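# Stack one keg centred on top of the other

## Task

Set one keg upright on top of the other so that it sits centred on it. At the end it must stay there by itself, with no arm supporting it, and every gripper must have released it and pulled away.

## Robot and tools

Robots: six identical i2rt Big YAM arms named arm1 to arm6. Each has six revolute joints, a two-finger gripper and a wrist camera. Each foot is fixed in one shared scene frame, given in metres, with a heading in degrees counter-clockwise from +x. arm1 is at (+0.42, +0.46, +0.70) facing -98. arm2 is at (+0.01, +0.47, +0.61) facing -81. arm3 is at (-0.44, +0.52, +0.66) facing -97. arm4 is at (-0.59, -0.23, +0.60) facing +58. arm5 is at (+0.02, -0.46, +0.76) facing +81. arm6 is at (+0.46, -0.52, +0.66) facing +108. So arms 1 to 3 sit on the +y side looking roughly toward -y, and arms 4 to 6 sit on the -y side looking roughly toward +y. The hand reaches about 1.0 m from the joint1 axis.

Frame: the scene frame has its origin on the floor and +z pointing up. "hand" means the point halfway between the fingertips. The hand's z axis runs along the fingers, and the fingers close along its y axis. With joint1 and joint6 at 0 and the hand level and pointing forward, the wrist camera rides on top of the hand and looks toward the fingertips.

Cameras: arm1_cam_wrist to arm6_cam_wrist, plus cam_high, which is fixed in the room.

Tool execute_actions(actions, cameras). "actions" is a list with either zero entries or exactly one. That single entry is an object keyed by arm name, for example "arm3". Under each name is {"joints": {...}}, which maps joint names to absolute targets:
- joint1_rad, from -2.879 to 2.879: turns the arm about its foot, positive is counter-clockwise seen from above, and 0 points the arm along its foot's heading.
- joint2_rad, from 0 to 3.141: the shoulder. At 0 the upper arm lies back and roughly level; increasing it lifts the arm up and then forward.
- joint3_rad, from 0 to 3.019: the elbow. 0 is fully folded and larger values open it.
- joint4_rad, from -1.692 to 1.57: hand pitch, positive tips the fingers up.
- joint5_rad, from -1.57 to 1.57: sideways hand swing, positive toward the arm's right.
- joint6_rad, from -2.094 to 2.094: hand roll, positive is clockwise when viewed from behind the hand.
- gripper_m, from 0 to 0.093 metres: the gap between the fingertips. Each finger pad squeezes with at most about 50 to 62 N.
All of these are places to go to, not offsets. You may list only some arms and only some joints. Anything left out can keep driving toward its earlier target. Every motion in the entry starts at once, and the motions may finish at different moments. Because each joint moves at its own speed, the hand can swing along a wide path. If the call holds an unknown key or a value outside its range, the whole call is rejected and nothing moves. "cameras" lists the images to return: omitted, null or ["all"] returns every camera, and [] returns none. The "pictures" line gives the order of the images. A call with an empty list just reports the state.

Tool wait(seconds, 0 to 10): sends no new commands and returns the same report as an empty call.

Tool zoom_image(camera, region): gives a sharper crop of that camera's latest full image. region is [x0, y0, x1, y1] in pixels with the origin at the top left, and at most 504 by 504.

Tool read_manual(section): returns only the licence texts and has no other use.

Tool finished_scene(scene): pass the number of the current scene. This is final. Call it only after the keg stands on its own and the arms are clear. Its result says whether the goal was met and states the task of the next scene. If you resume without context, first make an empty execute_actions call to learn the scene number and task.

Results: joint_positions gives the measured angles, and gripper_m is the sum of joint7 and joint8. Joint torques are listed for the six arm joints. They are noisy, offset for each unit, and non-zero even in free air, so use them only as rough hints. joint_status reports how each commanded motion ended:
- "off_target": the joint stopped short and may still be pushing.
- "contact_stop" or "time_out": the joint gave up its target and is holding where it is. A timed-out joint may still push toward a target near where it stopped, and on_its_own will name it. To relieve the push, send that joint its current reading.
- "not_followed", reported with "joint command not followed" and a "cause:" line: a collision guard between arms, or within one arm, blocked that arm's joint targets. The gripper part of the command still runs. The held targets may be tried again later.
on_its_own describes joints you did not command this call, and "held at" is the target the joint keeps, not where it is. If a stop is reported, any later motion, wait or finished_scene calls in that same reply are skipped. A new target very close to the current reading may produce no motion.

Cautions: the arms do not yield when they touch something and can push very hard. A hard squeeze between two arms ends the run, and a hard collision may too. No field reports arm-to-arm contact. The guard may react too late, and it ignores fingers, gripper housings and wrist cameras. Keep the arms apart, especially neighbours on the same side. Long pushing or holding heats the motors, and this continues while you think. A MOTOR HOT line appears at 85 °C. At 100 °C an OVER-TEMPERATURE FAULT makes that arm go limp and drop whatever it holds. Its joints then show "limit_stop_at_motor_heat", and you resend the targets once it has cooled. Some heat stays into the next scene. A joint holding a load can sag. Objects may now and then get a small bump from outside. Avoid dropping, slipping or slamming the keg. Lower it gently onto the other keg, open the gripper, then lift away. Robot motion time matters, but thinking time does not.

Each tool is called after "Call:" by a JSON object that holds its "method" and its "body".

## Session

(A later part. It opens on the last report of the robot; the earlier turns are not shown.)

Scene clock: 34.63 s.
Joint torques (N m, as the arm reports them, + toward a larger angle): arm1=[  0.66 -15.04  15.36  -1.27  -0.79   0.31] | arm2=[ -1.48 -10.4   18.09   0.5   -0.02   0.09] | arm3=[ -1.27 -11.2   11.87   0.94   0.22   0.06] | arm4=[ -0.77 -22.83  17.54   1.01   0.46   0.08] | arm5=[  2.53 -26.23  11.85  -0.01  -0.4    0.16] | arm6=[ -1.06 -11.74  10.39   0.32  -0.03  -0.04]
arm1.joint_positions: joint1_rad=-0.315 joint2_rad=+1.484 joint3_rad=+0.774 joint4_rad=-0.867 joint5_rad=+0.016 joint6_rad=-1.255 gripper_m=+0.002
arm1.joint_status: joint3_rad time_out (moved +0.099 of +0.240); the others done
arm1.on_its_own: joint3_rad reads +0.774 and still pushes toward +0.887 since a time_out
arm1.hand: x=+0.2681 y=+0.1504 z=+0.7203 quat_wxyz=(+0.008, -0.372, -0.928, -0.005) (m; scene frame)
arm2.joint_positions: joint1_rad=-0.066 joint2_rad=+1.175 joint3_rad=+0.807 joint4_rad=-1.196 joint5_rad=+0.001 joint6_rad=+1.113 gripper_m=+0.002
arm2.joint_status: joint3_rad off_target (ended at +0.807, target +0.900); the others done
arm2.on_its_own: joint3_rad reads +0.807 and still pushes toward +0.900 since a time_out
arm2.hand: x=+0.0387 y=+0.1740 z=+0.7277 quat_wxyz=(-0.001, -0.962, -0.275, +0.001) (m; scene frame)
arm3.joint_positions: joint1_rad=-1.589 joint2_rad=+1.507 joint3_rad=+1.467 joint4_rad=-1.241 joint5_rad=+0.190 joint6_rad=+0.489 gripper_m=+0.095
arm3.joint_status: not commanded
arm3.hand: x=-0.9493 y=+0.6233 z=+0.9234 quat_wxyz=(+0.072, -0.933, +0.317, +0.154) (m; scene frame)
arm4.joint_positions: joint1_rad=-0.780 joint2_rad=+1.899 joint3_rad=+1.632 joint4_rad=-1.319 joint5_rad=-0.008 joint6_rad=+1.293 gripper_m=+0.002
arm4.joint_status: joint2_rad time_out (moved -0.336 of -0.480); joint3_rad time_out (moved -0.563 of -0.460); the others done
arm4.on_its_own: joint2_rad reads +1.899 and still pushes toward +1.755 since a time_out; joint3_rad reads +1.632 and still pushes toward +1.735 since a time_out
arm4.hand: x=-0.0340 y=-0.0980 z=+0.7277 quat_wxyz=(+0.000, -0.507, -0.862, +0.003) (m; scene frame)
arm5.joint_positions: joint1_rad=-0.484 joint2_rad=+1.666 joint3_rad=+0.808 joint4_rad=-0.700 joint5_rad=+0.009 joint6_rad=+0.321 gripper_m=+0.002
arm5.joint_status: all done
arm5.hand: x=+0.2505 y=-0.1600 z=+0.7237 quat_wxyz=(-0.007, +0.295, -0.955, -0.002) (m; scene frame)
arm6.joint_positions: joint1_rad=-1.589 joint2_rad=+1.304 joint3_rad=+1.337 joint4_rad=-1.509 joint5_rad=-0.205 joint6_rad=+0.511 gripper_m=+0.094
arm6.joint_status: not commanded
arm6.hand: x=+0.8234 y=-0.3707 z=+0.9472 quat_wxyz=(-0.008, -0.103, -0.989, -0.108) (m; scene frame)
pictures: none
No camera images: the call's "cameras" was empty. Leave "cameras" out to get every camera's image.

Call:
{"method": "execute_actions", "body": {"actions": [{"arm1":{"joints":{"joint1_rad":-0.575,"joint6_rad":-1.495,"joint2_rad":1.55,"joint3_rad":1.115,"joint4_rad":-0.925}},"arm2":{"joints":{"joint1_rad":-0.467,"joint6_rad":0.723,"joint2_rad":1.17,"joint3_rad":0.955,"joint4_rad":-1.181}},"arm4":{"joints":{"joint1_rad":-0.732,"joint6_rad":1.343,"joint2_rad":1.48,"joint3_rad":1.33,"joint4_rad":-1.2}},"arm5":{"joints":{"joint1_rad":-0.175,"joint6_rad":0.635,"joint2_rad":1.42,"joint3_rad":0.67,"joint4_rad":-0.668}}}], "cameras": []}}

Scene clock: 38.93 s.
Joint torques (N m, as the arm reports them, + toward a larger angle): arm1=[  1.08 -19.37  15.57  -1.62  -0.76   0.22] | arm2=[-0.79 -9.93 19.78  0.08 -0.13  0.05] | arm3=[ -1.24 -11.22  11.89   0.93   0.22   0.06] | arm4=[ -1.79 -16.31  17.96   0.66   0.42  -0.16] | arm5=[  2.33 -21.19  11.66   0.06  -0.28  -0.21] | arm6=[ -1.65 -11.75  10.11   0.25  -0.1   -0.06]
arm1.joint_positions: joint1_rad=-0.579 joint2_rad=+1.650 joint3_rad=+0.980 joint4_rad=-0.896 joint5_rad=+0.016 joint6_rad=-1.505 gripper_m=+0.002
arm1.joint_status: joint3_rad time_out (moved +0.206 of +0.341); the others done
arm1.on_its_own: joint3_rad reads +0.980 and still pushes toward +1.093 since a time_out
arm1.hand: x=+0.1435 y=+0.1433 z=+0.7210 quat_wxyz=(+0.008, -0.378, -0.926, -0.001) (m; scene frame)
arm2.joint_positions: joint1_rad=-0.469 joint2_rad=+1.221 joint3_rad=+0.840 joint4_rad=-1.168 joint5_rad=+0.003 joint6_rad=+0.724 gripper_m=+0.002
arm2.joint_status: joint3_rad time_out (moved +0.033 of +0.148); the others done
arm2.on_its_own: joint3_rad reads +0.840 and still pushes toward +0.953 since a time_out
arm2.hand: x=-0.0854 y=+0.1684 z=+0.7266 quat_wxyz=(-0.006, -0.963, -0.268, +0.007) (m; scene frame)
arm3.joint_positions: joint1_rad=-1.589 joint2_rad=+1.507 joint3_rad=+1.467 joint4_rad=-1.241 joint5_rad=+0.190 joint6_rad=+0.489 gripper_m=+0.095
arm3.joint_status: not commanded
arm3.hand: x=-0.9493 y=+0.6233 z=+0.9234 quat_wxyz=(+0.072, -0.933, +0.317, +0.154) (m; scene frame)
arm4.joint_positions: joint1_rad=-0.723 joint2_rad=+1.591 joint3_rad=+1.212 joint4_rad=-1.206 joint5_rad=-0.007 joint6_rad=+1.366 gripper_m=+0.001
arm4.joint_status: joint3_rad time_out (moved -0.420 of -0.302); the others done
arm4.on_its_own: joint3_rad reads +1.212 and still pushes toward +1.325 since a time_out
arm4.hand: x=-0.1613 y=-0.1015 z=+0.7263 quat_wxyz=(-0.001, -0.514, -0.858, +0.003) (m; scene frame)
arm5.joint_positions: joint1_rad=-0.165 joint2_rad=+1.517 joint3_rad=+0.614 joint4_rad=-0.662 joint5_rad=+0.007 joint6_rad=+0.658 gripper_m=+0.002
arm5.joint_status: all done
arm5.hand: x=+0.1214 y=-0.1696 z=+0.7246 quat_wxyz=(-0.004, +0.287, -0.958, -0.003) (m; scene frame)
arm6.joint_positions: joint1_rad=-1.589 joint2_rad=+1.304 joint3_rad=+1.337 joint4_rad=-1.509 joint5_rad=-0.205 joint6_rad=+0.511 gripper_m=+0.094
arm6.joint_status: not commanded
arm6.hand: x=+0.8234 y=-0.3707 z=+0.9472 quat_wxyz=(-0.008, -0.103, -0.989, -0.108) (m; scene frame)
pictures: none
No camera images: the call's "cameras" was empty. Leave "cameras" out to get every camera's image.

Call:
{"method": "execute_actions", "body": {"actions": [{"arm1":{"joints":{"joint1_rad":-0.742,"joint6_rad":-1.665,"joint2_rad":1.735,"joint3_rad":1.415,"joint4_rad":-1.015}},"arm2":{"joints":{"joint1_rad":-0.772,"joint6_rad":0.418,"joint2_rad":1.33,"joint3_rad":1.115,"joint4_rad":-1.168}},"arm4":{"joints":{"joint1_rad":-0.658,"joint6_rad":1.42,"joint2_rad":1.205,"joint3_rad":1.015,"joint4_rad":-1.185}},"arm5":{"joints":{"joint1_rad":0.238,"joint6_rad":1.055,"joint2_rad":1.365,"joint3_rad":0.6,"joint4_rad":-0.66}}}], "cameras": []}}

Scene clock: 42.67 s.
Joint torques (N m, as the arm reports them, + toward a larger angle): arm1=[  1.85 -23.73  16.13  -1.55  -0.55   0.32] | arm2=[ -0.91 -13.59  19.21   0.04  -0.18   0.08] | arm3=[ -1.28 -11.15  11.9    0.93   0.22   0.05] | arm4=[-1.61 -9.75 17.98  0.75  0.4  -0.1 ] | arm5=[  1.91 -19.32  11.7    0.25   0.21   0.01] | arm6=[ -2.04 -11.08  10.23   0.13  -0.09   0.  ]
arm1.joint_positions: joint1_rad=-0.753 joint2_rad=+1.848 joint3_rad=+1.280 joint4_rad=-0.988 joint5_rad=+0.010 joint6_rad=-1.684 gripper_m=+0.002
arm1.joint_status: joint3_rad time_out (moved +0.299 of +0.435); the others done
arm1.on_its_own: joint3_rad reads +1.280 and still pushes toward +1.392 since a time_out
arm1.hand: x=+0.0191 y=+0.1345 z=+0.7257 quat_wxyz=(+0.008, -0.376, -0.927, +0.002) (m; scene frame)
arm2.joint_positions: joint1_rad=-0.773 joint2_rad=+1.396 joint3_rad=+1.009 joint4_rad=-1.153 joint5_rad=+0.003 joint6_rad=+0.416 gripper_m=+0.002
arm2.joint_status: joint3_rad time_out (moved +0.169 of +0.275); the others done
arm2.on_its_own: joint3_rad reads +1.009 and still pushes toward +1.115 since a time_out
arm2.hand: x=-0.2103 y=+0.1550 z=+0.7301 quat_wxyz=(-0.006, -0.963, -0.270, +0.013) (m; scene frame)
arm3.joint_positions: joint1_rad=-1.589 joint2_rad=+1.507 joint3_rad=+1.467 joint4_rad=-1.241 joint5_rad=+0.190 joint6_rad=+0.489 gripper_m=+0.095
arm3.joint_status: not commanded
arm3.hand: x=-0.9493 y=+0.6233 z=+0.9234 quat_wxyz=(+0.072, -0.933, +0.317, +0.154) (m; scene frame)
arm4.joint_positions: joint1_rad=-0.651 joint2_rad=+1.287 joint3_rad=+0.891 joint4_rad=-1.194 joint5_rad=-0.006 joint6_rad=+1.434 gripper_m=+0.001
arm4.joint_status: joint3_rad time_out (moved -0.321 of -0.197); the others done
arm4.on_its_own: joint3_rad reads +0.891 and still pushes toward +1.005 since a time_out
arm4.hand: x=-0.2839 y=-0.1131 z=+0.7243 quat_wxyz=(+0.000, -0.513, -0.859, +0.005) (m; scene frame)
arm5.joint_positions: joint1_rad=+0.243 joint2_rad=+1.452 joint3_rad=+0.542 joint4_rad=-0.656 joint5_rad=-0.002 joint6_rad=+1.063 gripper_m=+0.002
arm5.joint_status: all done
arm5.hand: x=-0.0017 y=-0.1806 z=+0.7254 quat_wxyz=(+0.001, +0.289, -0.957, -0.005) (m; scene frame)
arm6.joint_positions: joint1_rad=-1.589 joint2_rad=+1.304 joint3_rad=+1.337 joint4_rad=-1.509 joint5_rad=-0.205 joint6_rad=+0.511 gripper_m=+0.094
arm6.joint_status: not commanded
arm6.hand: x=+0.8234 y=-0.3707 z=+0.9472 quat_wxyz=(-0.008, -0.103, -0.989, -0.108) (m; scene frame)
pictures: none
No camera images: the call's "cameras" was empty. Leave "cameras" out to get every camera's image.

Call:
{"method": "execute_actions", "body": {"actions": [{"arm1":{"joints":{"joint1_rad":-0.852,"joint6_rad":-1.78,"joint2_rad":1.945,"joint3_rad":1.775,"joint4_rad":-1.155}},"arm2":{"joints":{"joint1_rad":-0.967,"joint6_rad":0.223,"joint2_rad":1.525,"joint3_rad":1.34,"joint4_rad":-1.205}},"arm4":{"joints":{"joint1_rad":-0.52,"joint6_rad":1.56,"joint2_rad":0.9,"joint3_rad":0.785,"joint4_rad":-1.285}},"arm5":{"joints":{"joint1_rad":0.631,"joint6_rad":1.447,"joint2_rad":1.425,"joint3_rad":0.67,"joint4_rad":-0.667}}}], "cameras": ["arm1_cam_wrist","arm2_cam_wrist","arm4_cam_wrist","arm5_cam_wrist","cam_high"]}}

Scene clock: 46.80 s.
Joint torques (N m, as the arm reports them, + toward a larger angle): arm1=[  1.12 -27.95  16.73  -2.11  -0.32   0.26] | arm2=[ -1.71 -17.67  18.63  -0.28  -0.14   0.  ] | arm3=[ -1.28 -11.16  11.88   0.95   0.22   0.05] | arm4=[-1.05 -4.33 18.26  0.41  0.47 -0.03] | arm5=[  1.98 -18.26  13.93  -0.32   0.27  -0.06] | arm6=[ -0.11 -11.64  10.23   0.09  -0.08  -0.03]
arm1.joint_positions: joint1_rad=-0.859 joint2_rad=+2.063 joint3_rad=+1.633 joint4_rad=-1.116 joint5_rad=+0.004 joint6_rad=-1.793 gripper_m=+0.002
arm1.joint_status: joint3_rad time_out (moved +0.353 of +0.495); the others done
arm1.on_its_own: joint3_rad reads +1.633 and still pushes toward +1.745 since a time_out
arm1.hand: x=-0.0941 y=+0.1245 z=+0.7275 quat_wxyz=(+0.009, -0.375, -0.927, +0.007) (m; scene frame)
arm2.joint_positions: joint1_rad=-0.958 joint2_rad=+1.603 joint3_rad=+1.242 joint4_rad=-1.181 joint5_rad=+0.002 joint6_rad=+0.229 gripper_m=+0.002
arm2.joint_status: joint3_rad time_out (moved +0.233 of +0.331); the others done
arm2.on_its_own: joint3_rad reads +1.242 and still pushes toward +1.340 since a time_out
arm2.hand: x=-0.3230 y=+0.1430 z=+0.7313 quat_wxyz=(-0.004, -0.963, -0.271, +0.013) (m; scene frame)
arm3.joint_positions: joint1_rad=-1.589 joint2_rad=+1.507 joint3_rad=+1.467 joint4_rad=-1.241 joint5_rad=+0.190 joint6_rad=+0.489 gripper_m=+0.095
arm3.joint_status: not commanded
arm3.hand: x=-0.9493 y=+0.6233 z=+0.9234 quat_wxyz=(+0.072, -0.933, +0.317, +0.154) (m; scene frame)
arm4.joint_positions: joint1_rad=-0.520 joint2_rad=+0.961 joint3_rad=+0.659 joint4_rad=-1.287 joint5_rad=-0.008 joint6_rad=+1.566 gripper_m=+0.001
arm4.joint_status: joint3_rad time_out (moved -0.232 of -0.106); the others done
arm4.on_its_own: joint3_rad reads +0.659 and still pushes toward +0.773 since a time_out
arm4.hand: x=-0.3970 y=-0.1243 z=+0.7234 quat_wxyz=(+0.000, -0.513, -0.858, +0.006) (m; scene frame)
arm5.joint_positions: joint1_rad=+0.636 joint2_rad=+1.497 joint3_rad=+0.588 joint4_rad=-0.651 joint5_rad=-0.004 joint6_rad=+1.455 gripper_m=+0.002
arm5.joint_status: all done
arm5.hand: x=-0.1158 y=-0.1934 z=+0.7244 quat_wxyz=(+0.004, +0.289, -0.957, -0.007) (m; scene frame)
arm6.joint_positions: joint1_rad=-1.589 joint2_rad=+1.304 joint3_rad=+1.337 joint4_rad=-1.509 joint5_rad=-0.205 joint6_rad=+0.511 gripper_m=+0.094
arm6.joint_status: not commanded
arm6.hand: x=+0.8234 y=-0.3707 z=+0.9472 quat_wxyz=(-0.008, -0.103, -0.989, -0.108) (m; scene frame)
pictures: arm1_cam_wrist, arm2_cam_wrist, arm4_cam_wrist, arm5_cam_wrist, cam_high
Images, in order (width x height): arm1_cam_wrist 504x504, arm2_cam_wrist 504x504, arm4_cam_wrist 504x504, arm5_cam_wrist 504x504, cam_high 504x504.

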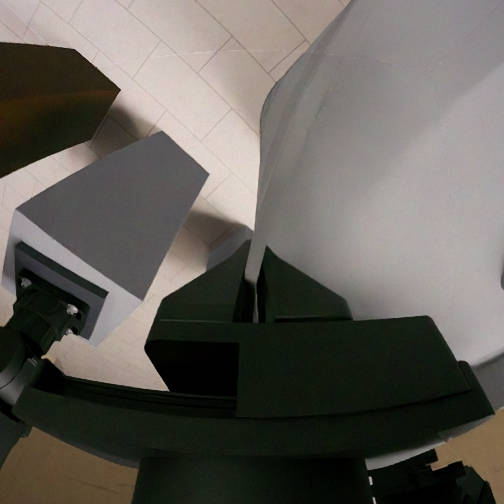

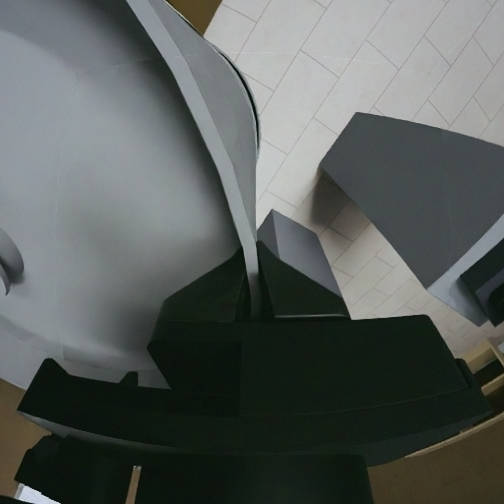

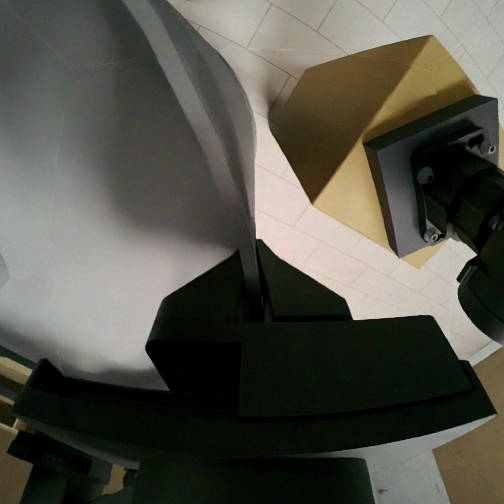

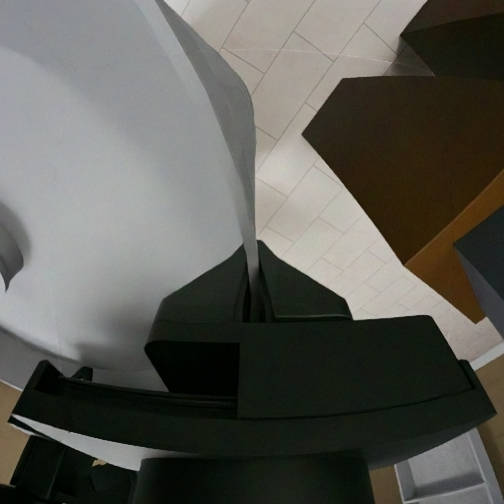

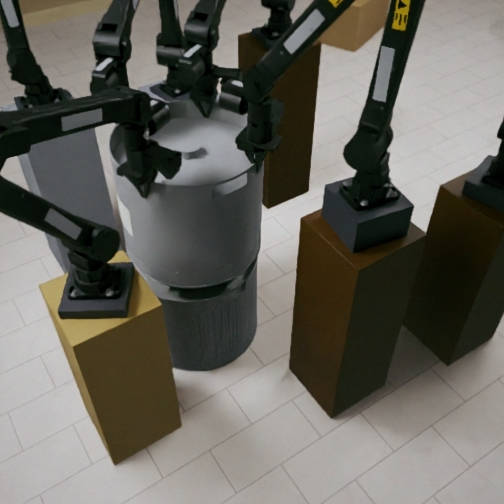

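Call:
{"method": "execute_actions", "body": {"actions": [{"arm1":{"joints":{"joint1_rad":-0.875,"joint6_rad":-1.8,"joint2_rad":2.0,"joint3_rad":1.7,"joint4_rad":-1.065}},"arm2":{"joints":{"joint1_rad":-1.0,"joint6_rad":0.195,"joint2_rad":1.565,"joint3_rad":1.26,"joint4_rad":-1.1}},"arm4":{"joints":{"joint1_rad":-0.465,"joint6_rad":1.61,"joint2_rad":0.95,"joint3_rad":0.69,"joint4_rad":-1.165}},"arm5":{"joints":{"joint1_rad":0.64,"joint2_rad":1.565,"joint3_rad":0.675,"joint4_rad":-0.54}}}], "cameras": ["arm1_cam_wrist","arm2_cam_wrist","arm4_cam_wrist","arm5_cam_wrist","cam_high"]}}

Scene clock: 50.10 s.
Joint torques (N m, as the arm reports them, + toward a larger angle): arm1=[  0.72 -28.05  14.08  -0.81  -0.17   0.19] | arm2=[ -2.8  -18.45  15.9    0.11  -0.06  -0.11] | arm3=[ -1.29 -11.17  11.9    0.94   0.22   0.06] | arm4=[-0.24 -4.54 17.72 -0.04  0.11 -0.01] | arm5=[  1.8  -19.    12.72  -0.28   0.22  -0.07] | arm6=[ -1.15 -10.99  10.41   0.03  -0.09  -0.01]
arm1.joint_positions: joint1_rad=-0.874 joint2_rad=+2.117 joint3_rad=+1.618 joint4_rad=-1.053 joint5_rad=+0.001 joint6_rad=-1.807 gripper_m=+0.002
arm1.joint_status: all done
arm1.hand: x=-0.1008 y=+0.1303 z=+0.6908 quat_wxyz=(+0.005, -0.375, -0.927, +0.006) (m; scene frame)
arm2.joint_positions: joint1_rad=-0.977 joint2_rad=+1.651 joint3_rad=+1.189 joint4_rad=-1.088 joint5_rad=+0.000 joint6_rad=+0.212 gripper_m=+0.002
arm2.joint_status: all done
arm2.hand: x=-0.3291 y=+0.1489 z=+0.6916 quat_wxyz=(-0.002, -0.963, -0.270, +0.009) (m; scene frame)
arm3.joint_positions: joint1_rad=-1.589 joint2_rad=+1.507 joint3_rad=+1.467 joint4_rad=-1.241 joint5_rad=+0.190 joint6_rad=+0.489 gripper_m=+0.095
arm3.joint_status: not commanded
arm3.hand: x=-0.9493 y=+0.6233 z=+0.9234 quat_wxyz=(+0.072, -0.933, +0.317, +0.154) (m; scene frame)
arm4.joint_positions: joint1_rad=-0.474 joint2_rad=+1.013 joint3_rad=+0.577 joint4_rad=-1.157 joint5_rad=+0.001 joint6_rad=+1.613 gripper_m=+0.001
arm4.joint_status: joint3_rad time_out (moved -0.083 of +0.031); the others done
arm4.on_its_own: joint3_rad reads +0.577 and still pushes toward +0.689 since a time_out
arm4.hand: x=-0.4019 y=-0.1177 z=+0.6832 quat_wxyz=(-0.003, -0.513, -0.858, +0.010) (m; scene frame)
arm5.joint_positions: joint1_rad=+0.643 joint2_rad=+1.634 joint3_rad=+0.591 joint4_rad=-0.529 joint5_rad=-0.003 joint6_rad=+1.459 gripper_m=+0.002
arm5.joint_status: all done
arm5.hand: x=-0.1207 y=-0.1881 z=+0.6869 quat_wxyz=(+0.002, +0.290, -0.957, -0.002) (m; scene frame)
arm6.joint_positions: joint1_rad=-1.589 joint2_rad=+1.304 joint3_rad=+1.337 joint4_rad=-1.509 joint5_rad=-0.205 joint6_rad=+0.511 gripper_m=+0.094
arm6.joint_status: not commanded
arm6.hand: x=+0.8234 y=-0.3707 z=+0.9472 quat_wxyz=(-0.008, -0.103, -0.989, -0.108) (m; scene frame)
pictures: arm1_cam_wrist, arm2_cam_wrist, arm4_cam_wrist, arm5_cam_wrist, cam_high
Images, in order (width x height): arm1_cam_wrist 504x504, arm2_cam_wrist 504x504, arm4_cam_wrist 504x504, arm5_cam_wrist 504x504, cam_high 504x504.

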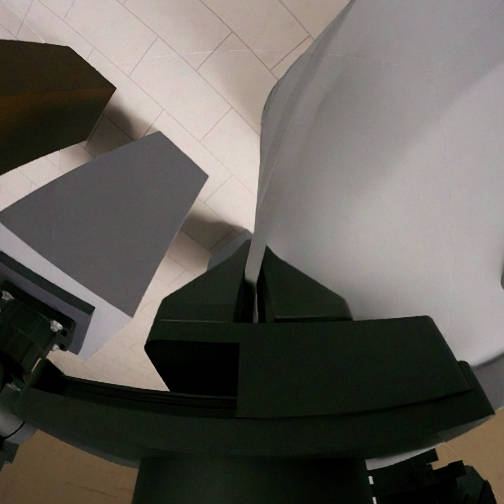

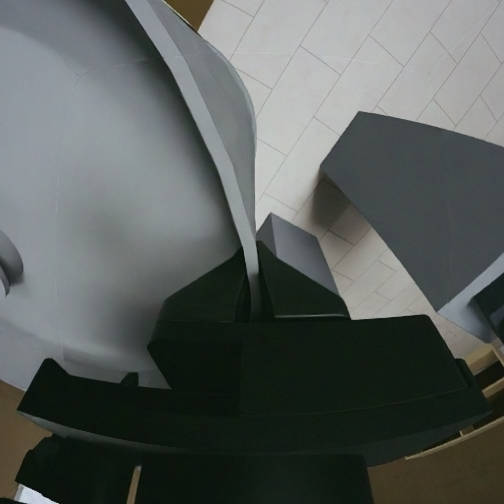

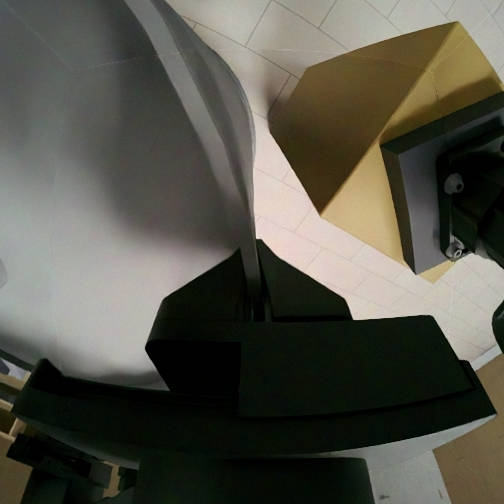

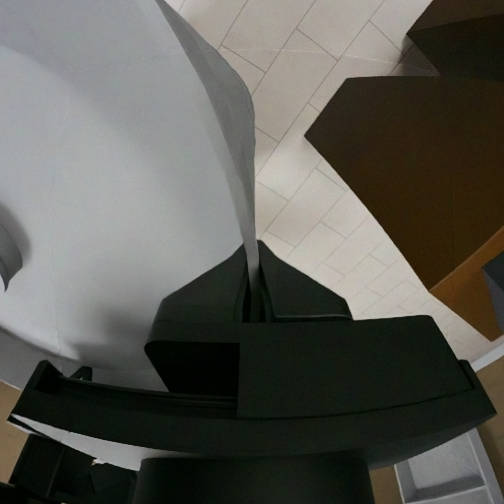

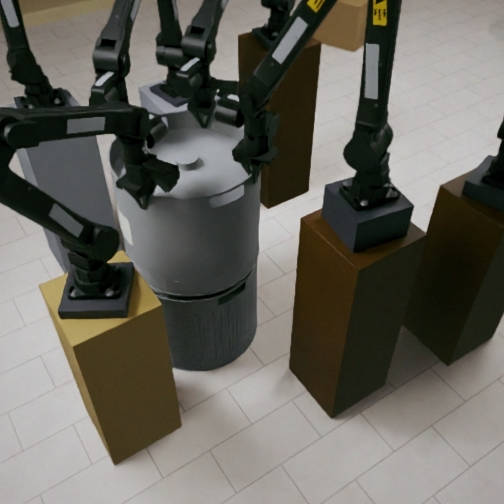

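Call:
{"method": "execute_actions", "body": {"actions": [{"arm1":{"joints":{"joint2_rad":2.12,"joint3_rad":1.635,"joint4_rad":-1.04}},"arm2":{"joints":{"joint1_rad":-0.98,"joint2_rad":1.655,"joint3_rad":1.2,"joint4_rad":-1.075}},"arm4":{"joints":{"joint2_rad":1.01,"joint3_rad":0.59,"joint4_rad":-1.14}},"arm5":{"joints":{"joint2_rad":1.645,"joint3_rad":0.6,"joint4_rad":-0.51}}}], "cameras": []}}

Call:
{"method": "execute_actions", "body": {"actions": [{"arm1":{"joints":{"gripper_m":0.08}},"arm2":{"joints":{"gripper_m":0.08}},"arm4":{"joints":{"gripper_m":0.08}},"arm5":{"joints":{"gripper_m":0.08}}}], "cameras": []}}

Call:
{"method": "execute_actions", "body": {"actions": [{"arm1":{"joints":{"joint2_rad":1.9,"joint3_rad":1.68,"joint4_rad":-1.31}},"arm2":{"joints":{"joint2_rad":1.42,"joint3_rad":1.3,"joint4_rad":-1.45}},"arm4":{"joints":{"joint2_rad":0.85,"joint3_rad":0.9,"joint4_rad":-1.6}},"arm5":{"joints":{"joint2_rad":1.2,"joint3_rad":0.72,"joint4_rad":-1.05}}}], "cameras": ["cam_high","arm1_cam_wrist","arm4_cam_wrist"]}}

Scene clock: 52.30 s.
Joint torques (N m, as the arm reports them, + toward a larger angle): arm1=[  0.79 -20.61   9.98  -1.14   0.02   0.11] | arm2=[ -1.26 -14.23  12.16  -0.13   0.13  -0.11] | arm3=[ -1.26 -11.18  11.87   0.95   0.22   0.06] | arm4=[-0.36 -2.69 12.58 -1.58  0.02 -0.03] | arm5=[  1.83 -16.24   5.54  -0.55   0.28  -0.08] | arm6=[ -2.16 -11.08   9.95   0.23  -0.06  -0.05]
arm1.joint_positions: joint1_rad=-0.874 joint2_rad=+2.137 joint3_rad=+1.603 joint4_rad=-1.019 joint5_rad=-0.005 joint6_rad=-1.800 gripper_m=+0.001
arm1.joint_status: all done
arm1.hand: x=-0.0995 y=+0.1301 z=+0.6741 quat_wxyz=(+0.003, -0.378, -0.926, +0.007) (m; scene frame)
arm2.joint_positions: joint1_rad=-0.977 joint2_rad=+1.678 joint3_rad=+1.170 joint4_rad=-1.053 joint5_rad=-0.004 joint6_rad=+0.212 gripper_m=+0.002
arm2.joint_status: all done
arm2.hand: x=-0.3280 y=+0.1490 z=+0.6732 quat_wxyz=(-0.001, -0.963, -0.270, +0.003) (m; scene frame)
arm3.joint_positions: joint1_rad=-1.589 joint2_rad=+1.507 joint3_rad=+1.467 joint4_rad=-1.241 joint5_rad=+0.190 joint6_rad=+0.489 gripper_m=+0.095
arm3.joint_status: not commanded
arm3.hand: x=-0.9493 y=+0.6233 z=+0.9234 quat_wxyz=(+0.072, -0.933, +0.317, +0.154) (m; scene frame)
arm4.joint_positions: joint1_rad=-0.472 joint2_rad=+1.043 joint3_rad=+0.539 joint4_rad=-1.097 joint5_rad=+0.004 joint6_rad=+1.616 gripper_m=+0.001
arm4.joint_status: all done
arm4.hand: x=-0.4040 y=-0.1195 z=+0.6643 quat_wxyz=(-0.002, -0.514, -0.858, +0.015) (m; scene frame)
arm5.joint_positions: joint1_rad=+0.647 joint2_rad=+1.685 joint3_rad=+0.591 joint4_rad=-0.494 joint5_rad=-0.004 joint6_rad=+1.463 gripper_m=+0.002
arm5.joint_status: all done
arm5.hand: x=-0.1211 y=-0.1908 z=+0.6722 quat_wxyz=(+0.001, +0.290, -0.957, +0.007) (m; scene frame)
arm6.joint_positions: joint1_rad=-1.589 joint2_rad=+1.304 joint3_rad=+1.337 joint4_rad=-1.509 joint5_rad=-0.205 joint6_rad=+0.511 gripper_m=+0.094
arm6.joint_status: not commanded
arm6.hand: x=+0.8234 y=-0.3707 z=+0.9472 quat_wxyz=(-0.008, -0.103, -0.989, -0.108) (m; scene frame)
pictures: none
No camera images: the call's "cameras" was empty. Leave "cameras" out to get every camera's image.

Scene clock: 52.97 s.
Joint torques (N m, as the arm reports them, + toward a larger angle): arm1=[  0.82 -20.17  10.03  -0.82  -0.09   0.11] | arm2=[ -1.24 -13.65  12.11   0.01   0.02  -0.06] | arm3=[ -1.25 -11.21  11.9    0.95   0.22   0.05] | arm4=[-0.39 -0.73 11.97 -0.03  0.05 -0.02] | arm5=[  1.82 -13.38   5.96  -0.16   0.25  -0.1 ] | arm6=[ -1.92 -11.14  10.11   0.26  -0.09  -0.09]
arm1.joint_positions: joint1_rad=-0.874 joint2_rad=+2.131 joint3_rad=+1.605 joint4_rad=-1.026 joint5_rad=-0.002 joint6_rad=-1.800 gripper_m=+0.080
arm1.joint_status: all done
arm1.hand: x=-0.0999 y=+0.1304 z=+0.6781 quat_wxyz=(+0.004, -0.378, -0.926, +0.006) (m; scene frame)
arm2.joint_positions: joint1_rad=-0.977 joint2_rad=+1.673 joint3_rad=+1.170 joint4_rad=-1.060 joint5_rad=-0.002 joint6_rad=+0.207 gripper_m=+0.080
arm2.joint_status: all done
arm2.hand: x=-0.3272 y=+0.1503 z=+0.6756 quat_wxyz=(+0.000, -0.962, -0.272, +0.003) (m; scene frame)
arm3.joint_positions: joint1_rad=-1.589 joint2_rad=+1.507 joint3_rad=+1.467 joint4_rad=-1.241 joint5_rad=+0.190 joint6_rad=+0.489 gripper_m=+0.095
arm3.joint_status: not commanded
arm3.hand: x=-0.9493 y=+0.6233 z=+0.9234 quat_wxyz=(+0.072, -0.933, +0.317, +0.154) (m; scene frame)
arm4.joint_positions: joint1_rad=-0.472 joint2_rad=+1.017 joint3_rad=+0.549 joint4_rad=-1.132 joint5_rad=+0.003 joint6_rad=+1.616 gripper_m=+0.080
arm4.joint_status: all done
arm4.hand: x=-0.4066 y=-0.1206 z=+0.6729 quat_wxyz=(-0.002, -0.514, -0.858, +0.014) (m; scene frame)
arm5.joint_positions: joint1_rad=+0.647 joint2_rad=+1.651 joint3_rad=+0.591 joint4_rad=-0.498 joint5_rad=-0.003 joint6_rad=+1.462 gripper_m=+0.080
arm5.joint_status: all done
arm5.hand: x=-0.1236 y=-0.1850 z=+0.6822 quat_wxyz=(+0.004, +0.291, -0.957, -0.008) (m; scene frame)
arm6.joint_positions: joint1_rad=-1.589 joint2_rad=+1.304 joint3_rad=+1.337 joint4_rad=-1.509 joint5_rad=-0.205 joint6_rad=+0.511 gripper_m=+0.094
arm6.joint_status: not commanded
arm6.hand: x=+0.8234 y=-0.3707 z=+0.9472 quat_wxyz=(-0.008, -0.103, -0.989, -0.108) (m; scene frame)
pictures: none
No camera images: the call's "cameras" was empty. Leave "cameras" out to get every camera's image.

Scene clock: 54.27 s.
Joint torques (N m, as the arm reports them, + toward a larger angle): arm1=[  1.03 -15.56  10.01  -0.77  -0.07   0.12] | arm2=[-1.25 -7.52 12.6   0.03  0.01 -0.07] | arm3=[ -1.27 -11.18  11.89   0.92   0.23   0.06] | arm4=[-0.37  1.38 11.83  0.07  0.05 -0.03] | arm5=[ 2.45 -7.85 11.22 -0.21  0.27 -0.09] | arm6=[ -0.83 -11.62  10.18   0.14  -0.13  -0.08]
arm1.joint_positions: joint1_rad=-0.874 joint2_rad=+1.878 joint3_rad=+1.665 joint4_rad=-1.296 joint5_rad=-0.002 joint6_rad=-1.800 gripper_m=+0.080
arm1.joint_status: all done
arm1.hand: x=-0.0781 y=+0.1439 z=+0.8455 quat_wxyz=(+0.017, -0.378, -0.925, +0.024) (m; scene frame)
arm2.joint_positions: joint1_rad=-0.977 joint2_rad=+1.396 joint3_rad=+1.280 joint4_rad=-1.435 joint5_rad=-0.002 joint6_rad=+0.207 gripper_m=+0.080
arm2.joint_status: all done
arm2.hand: x=-0.2852 y=+0.1891 z=+0.8304 quat_wxyz=(-0.003, -0.962, -0.272, +0.008) (m; scene frame)
arm3.joint_positions: joint1_rad=-1.589 joint2_rad=+1.507 joint3_rad=+1.467 joint4_rad=-1.241 joint5_rad=+0.190 joint6_rad=+0.489 gripper_m=+0.095
arm3.joint_status: not commanded
arm3.hand: x=-0.9493 y=+0.6233 z=+0.9234 quat_wxyz=(+0.072, -0.933, +0.317, +0.154) (m; scene frame)
arm4.joint_positions: joint1_rad=-0.472 joint2_rad=+0.841 joint3_rad=+0.875 joint4_rad=-1.593 joint5_rad=+0.003 joint6_rad=+1.616 gripper_m=+0.080
arm4.joint_status: all done
arm4.hand: x=-0.4167 y=-0.1241 z=+0.8277 quat_wxyz=(-0.012, -0.514, -0.858, -0.004) (m; scene frame)
arm5.joint_positions: joint1_rad=+0.647 joint2_rad=+1.195 joint3_rad=+0.700 joint4_rad=-1.038 joint5_rad=-0.003 joint6_rad=+1.461 gripper_m=+0.080
arm5.joint_status: all done
arm5.hand: x=-0.1147 y=-0.2019 z=+0.8391 quat_wxyz=(+0.006, +0.291, -0.956, -0.021) (m; scene frame)
arm6.joint_positions: joint1_rad=-1.589 joint2_rad=+1.304 joint3_rad=+1.337 joint4_rad=-1.509 joint5_rad=-0.205 joint6_rad=+0.511 gripper_m=+0.094
arm6.joint_status: not commanded
arm6.hand: x=+0.8234 y=-0.3707 z=+0.9472 quat_wxyz=(-0.008, -0.103, -0.989, -0.108) (m; scene frame)
pictures: arm1_cam_wrist, arm4_cam_wrist, cam_high
Images, in order (width x height): arm1_cam_wrist 504x504, arm4_cam_wrist 504x504, cam_high 504x504.

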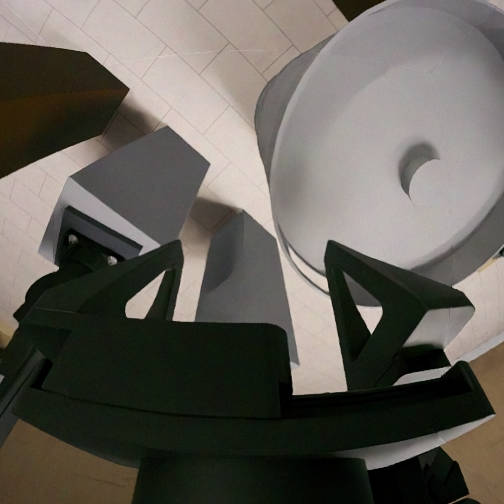

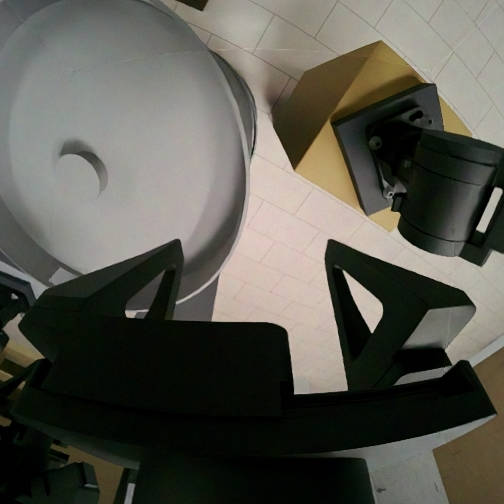

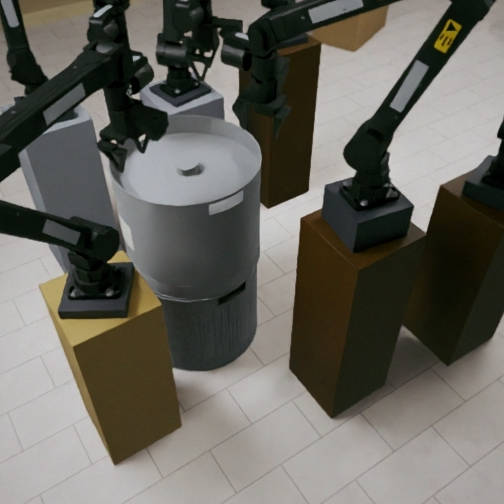

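Call:
{"method": "zoom_image", "body": {"camera": "cam_high", "region": [100,200,300,380]}}

Call:
{"method": "zoom_image", "body": {"camera": "arm4_cam_wrist", "region": [150,20,330,200]}}

Region (100, 200, 300, 380) of cam_high's 504x504 image, scaled by 2.520, with more detail than that image has; it fills the top 454 rows of this view, and the rest is white.

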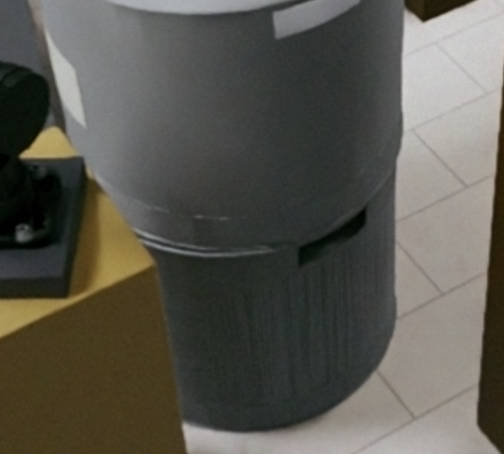

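Region (150, 20, 330, 200) of arm4_cam_wrist's 504x504 image, scaled by 2.800, with more detail than that image has.

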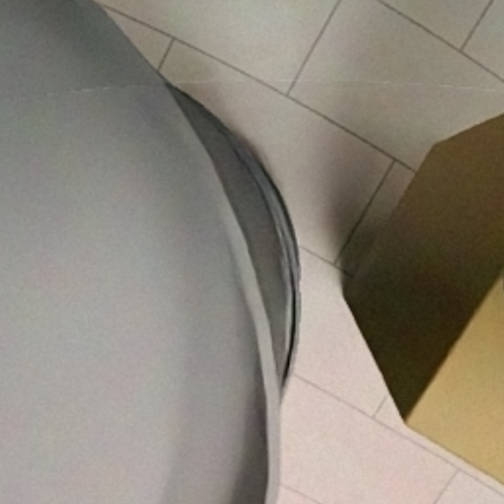

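Offset is under 1 cm, similar to scene 1.

Call:
{"method": "finished_scene", "body": {"scene": 2}}

The scene is finished: the task was done.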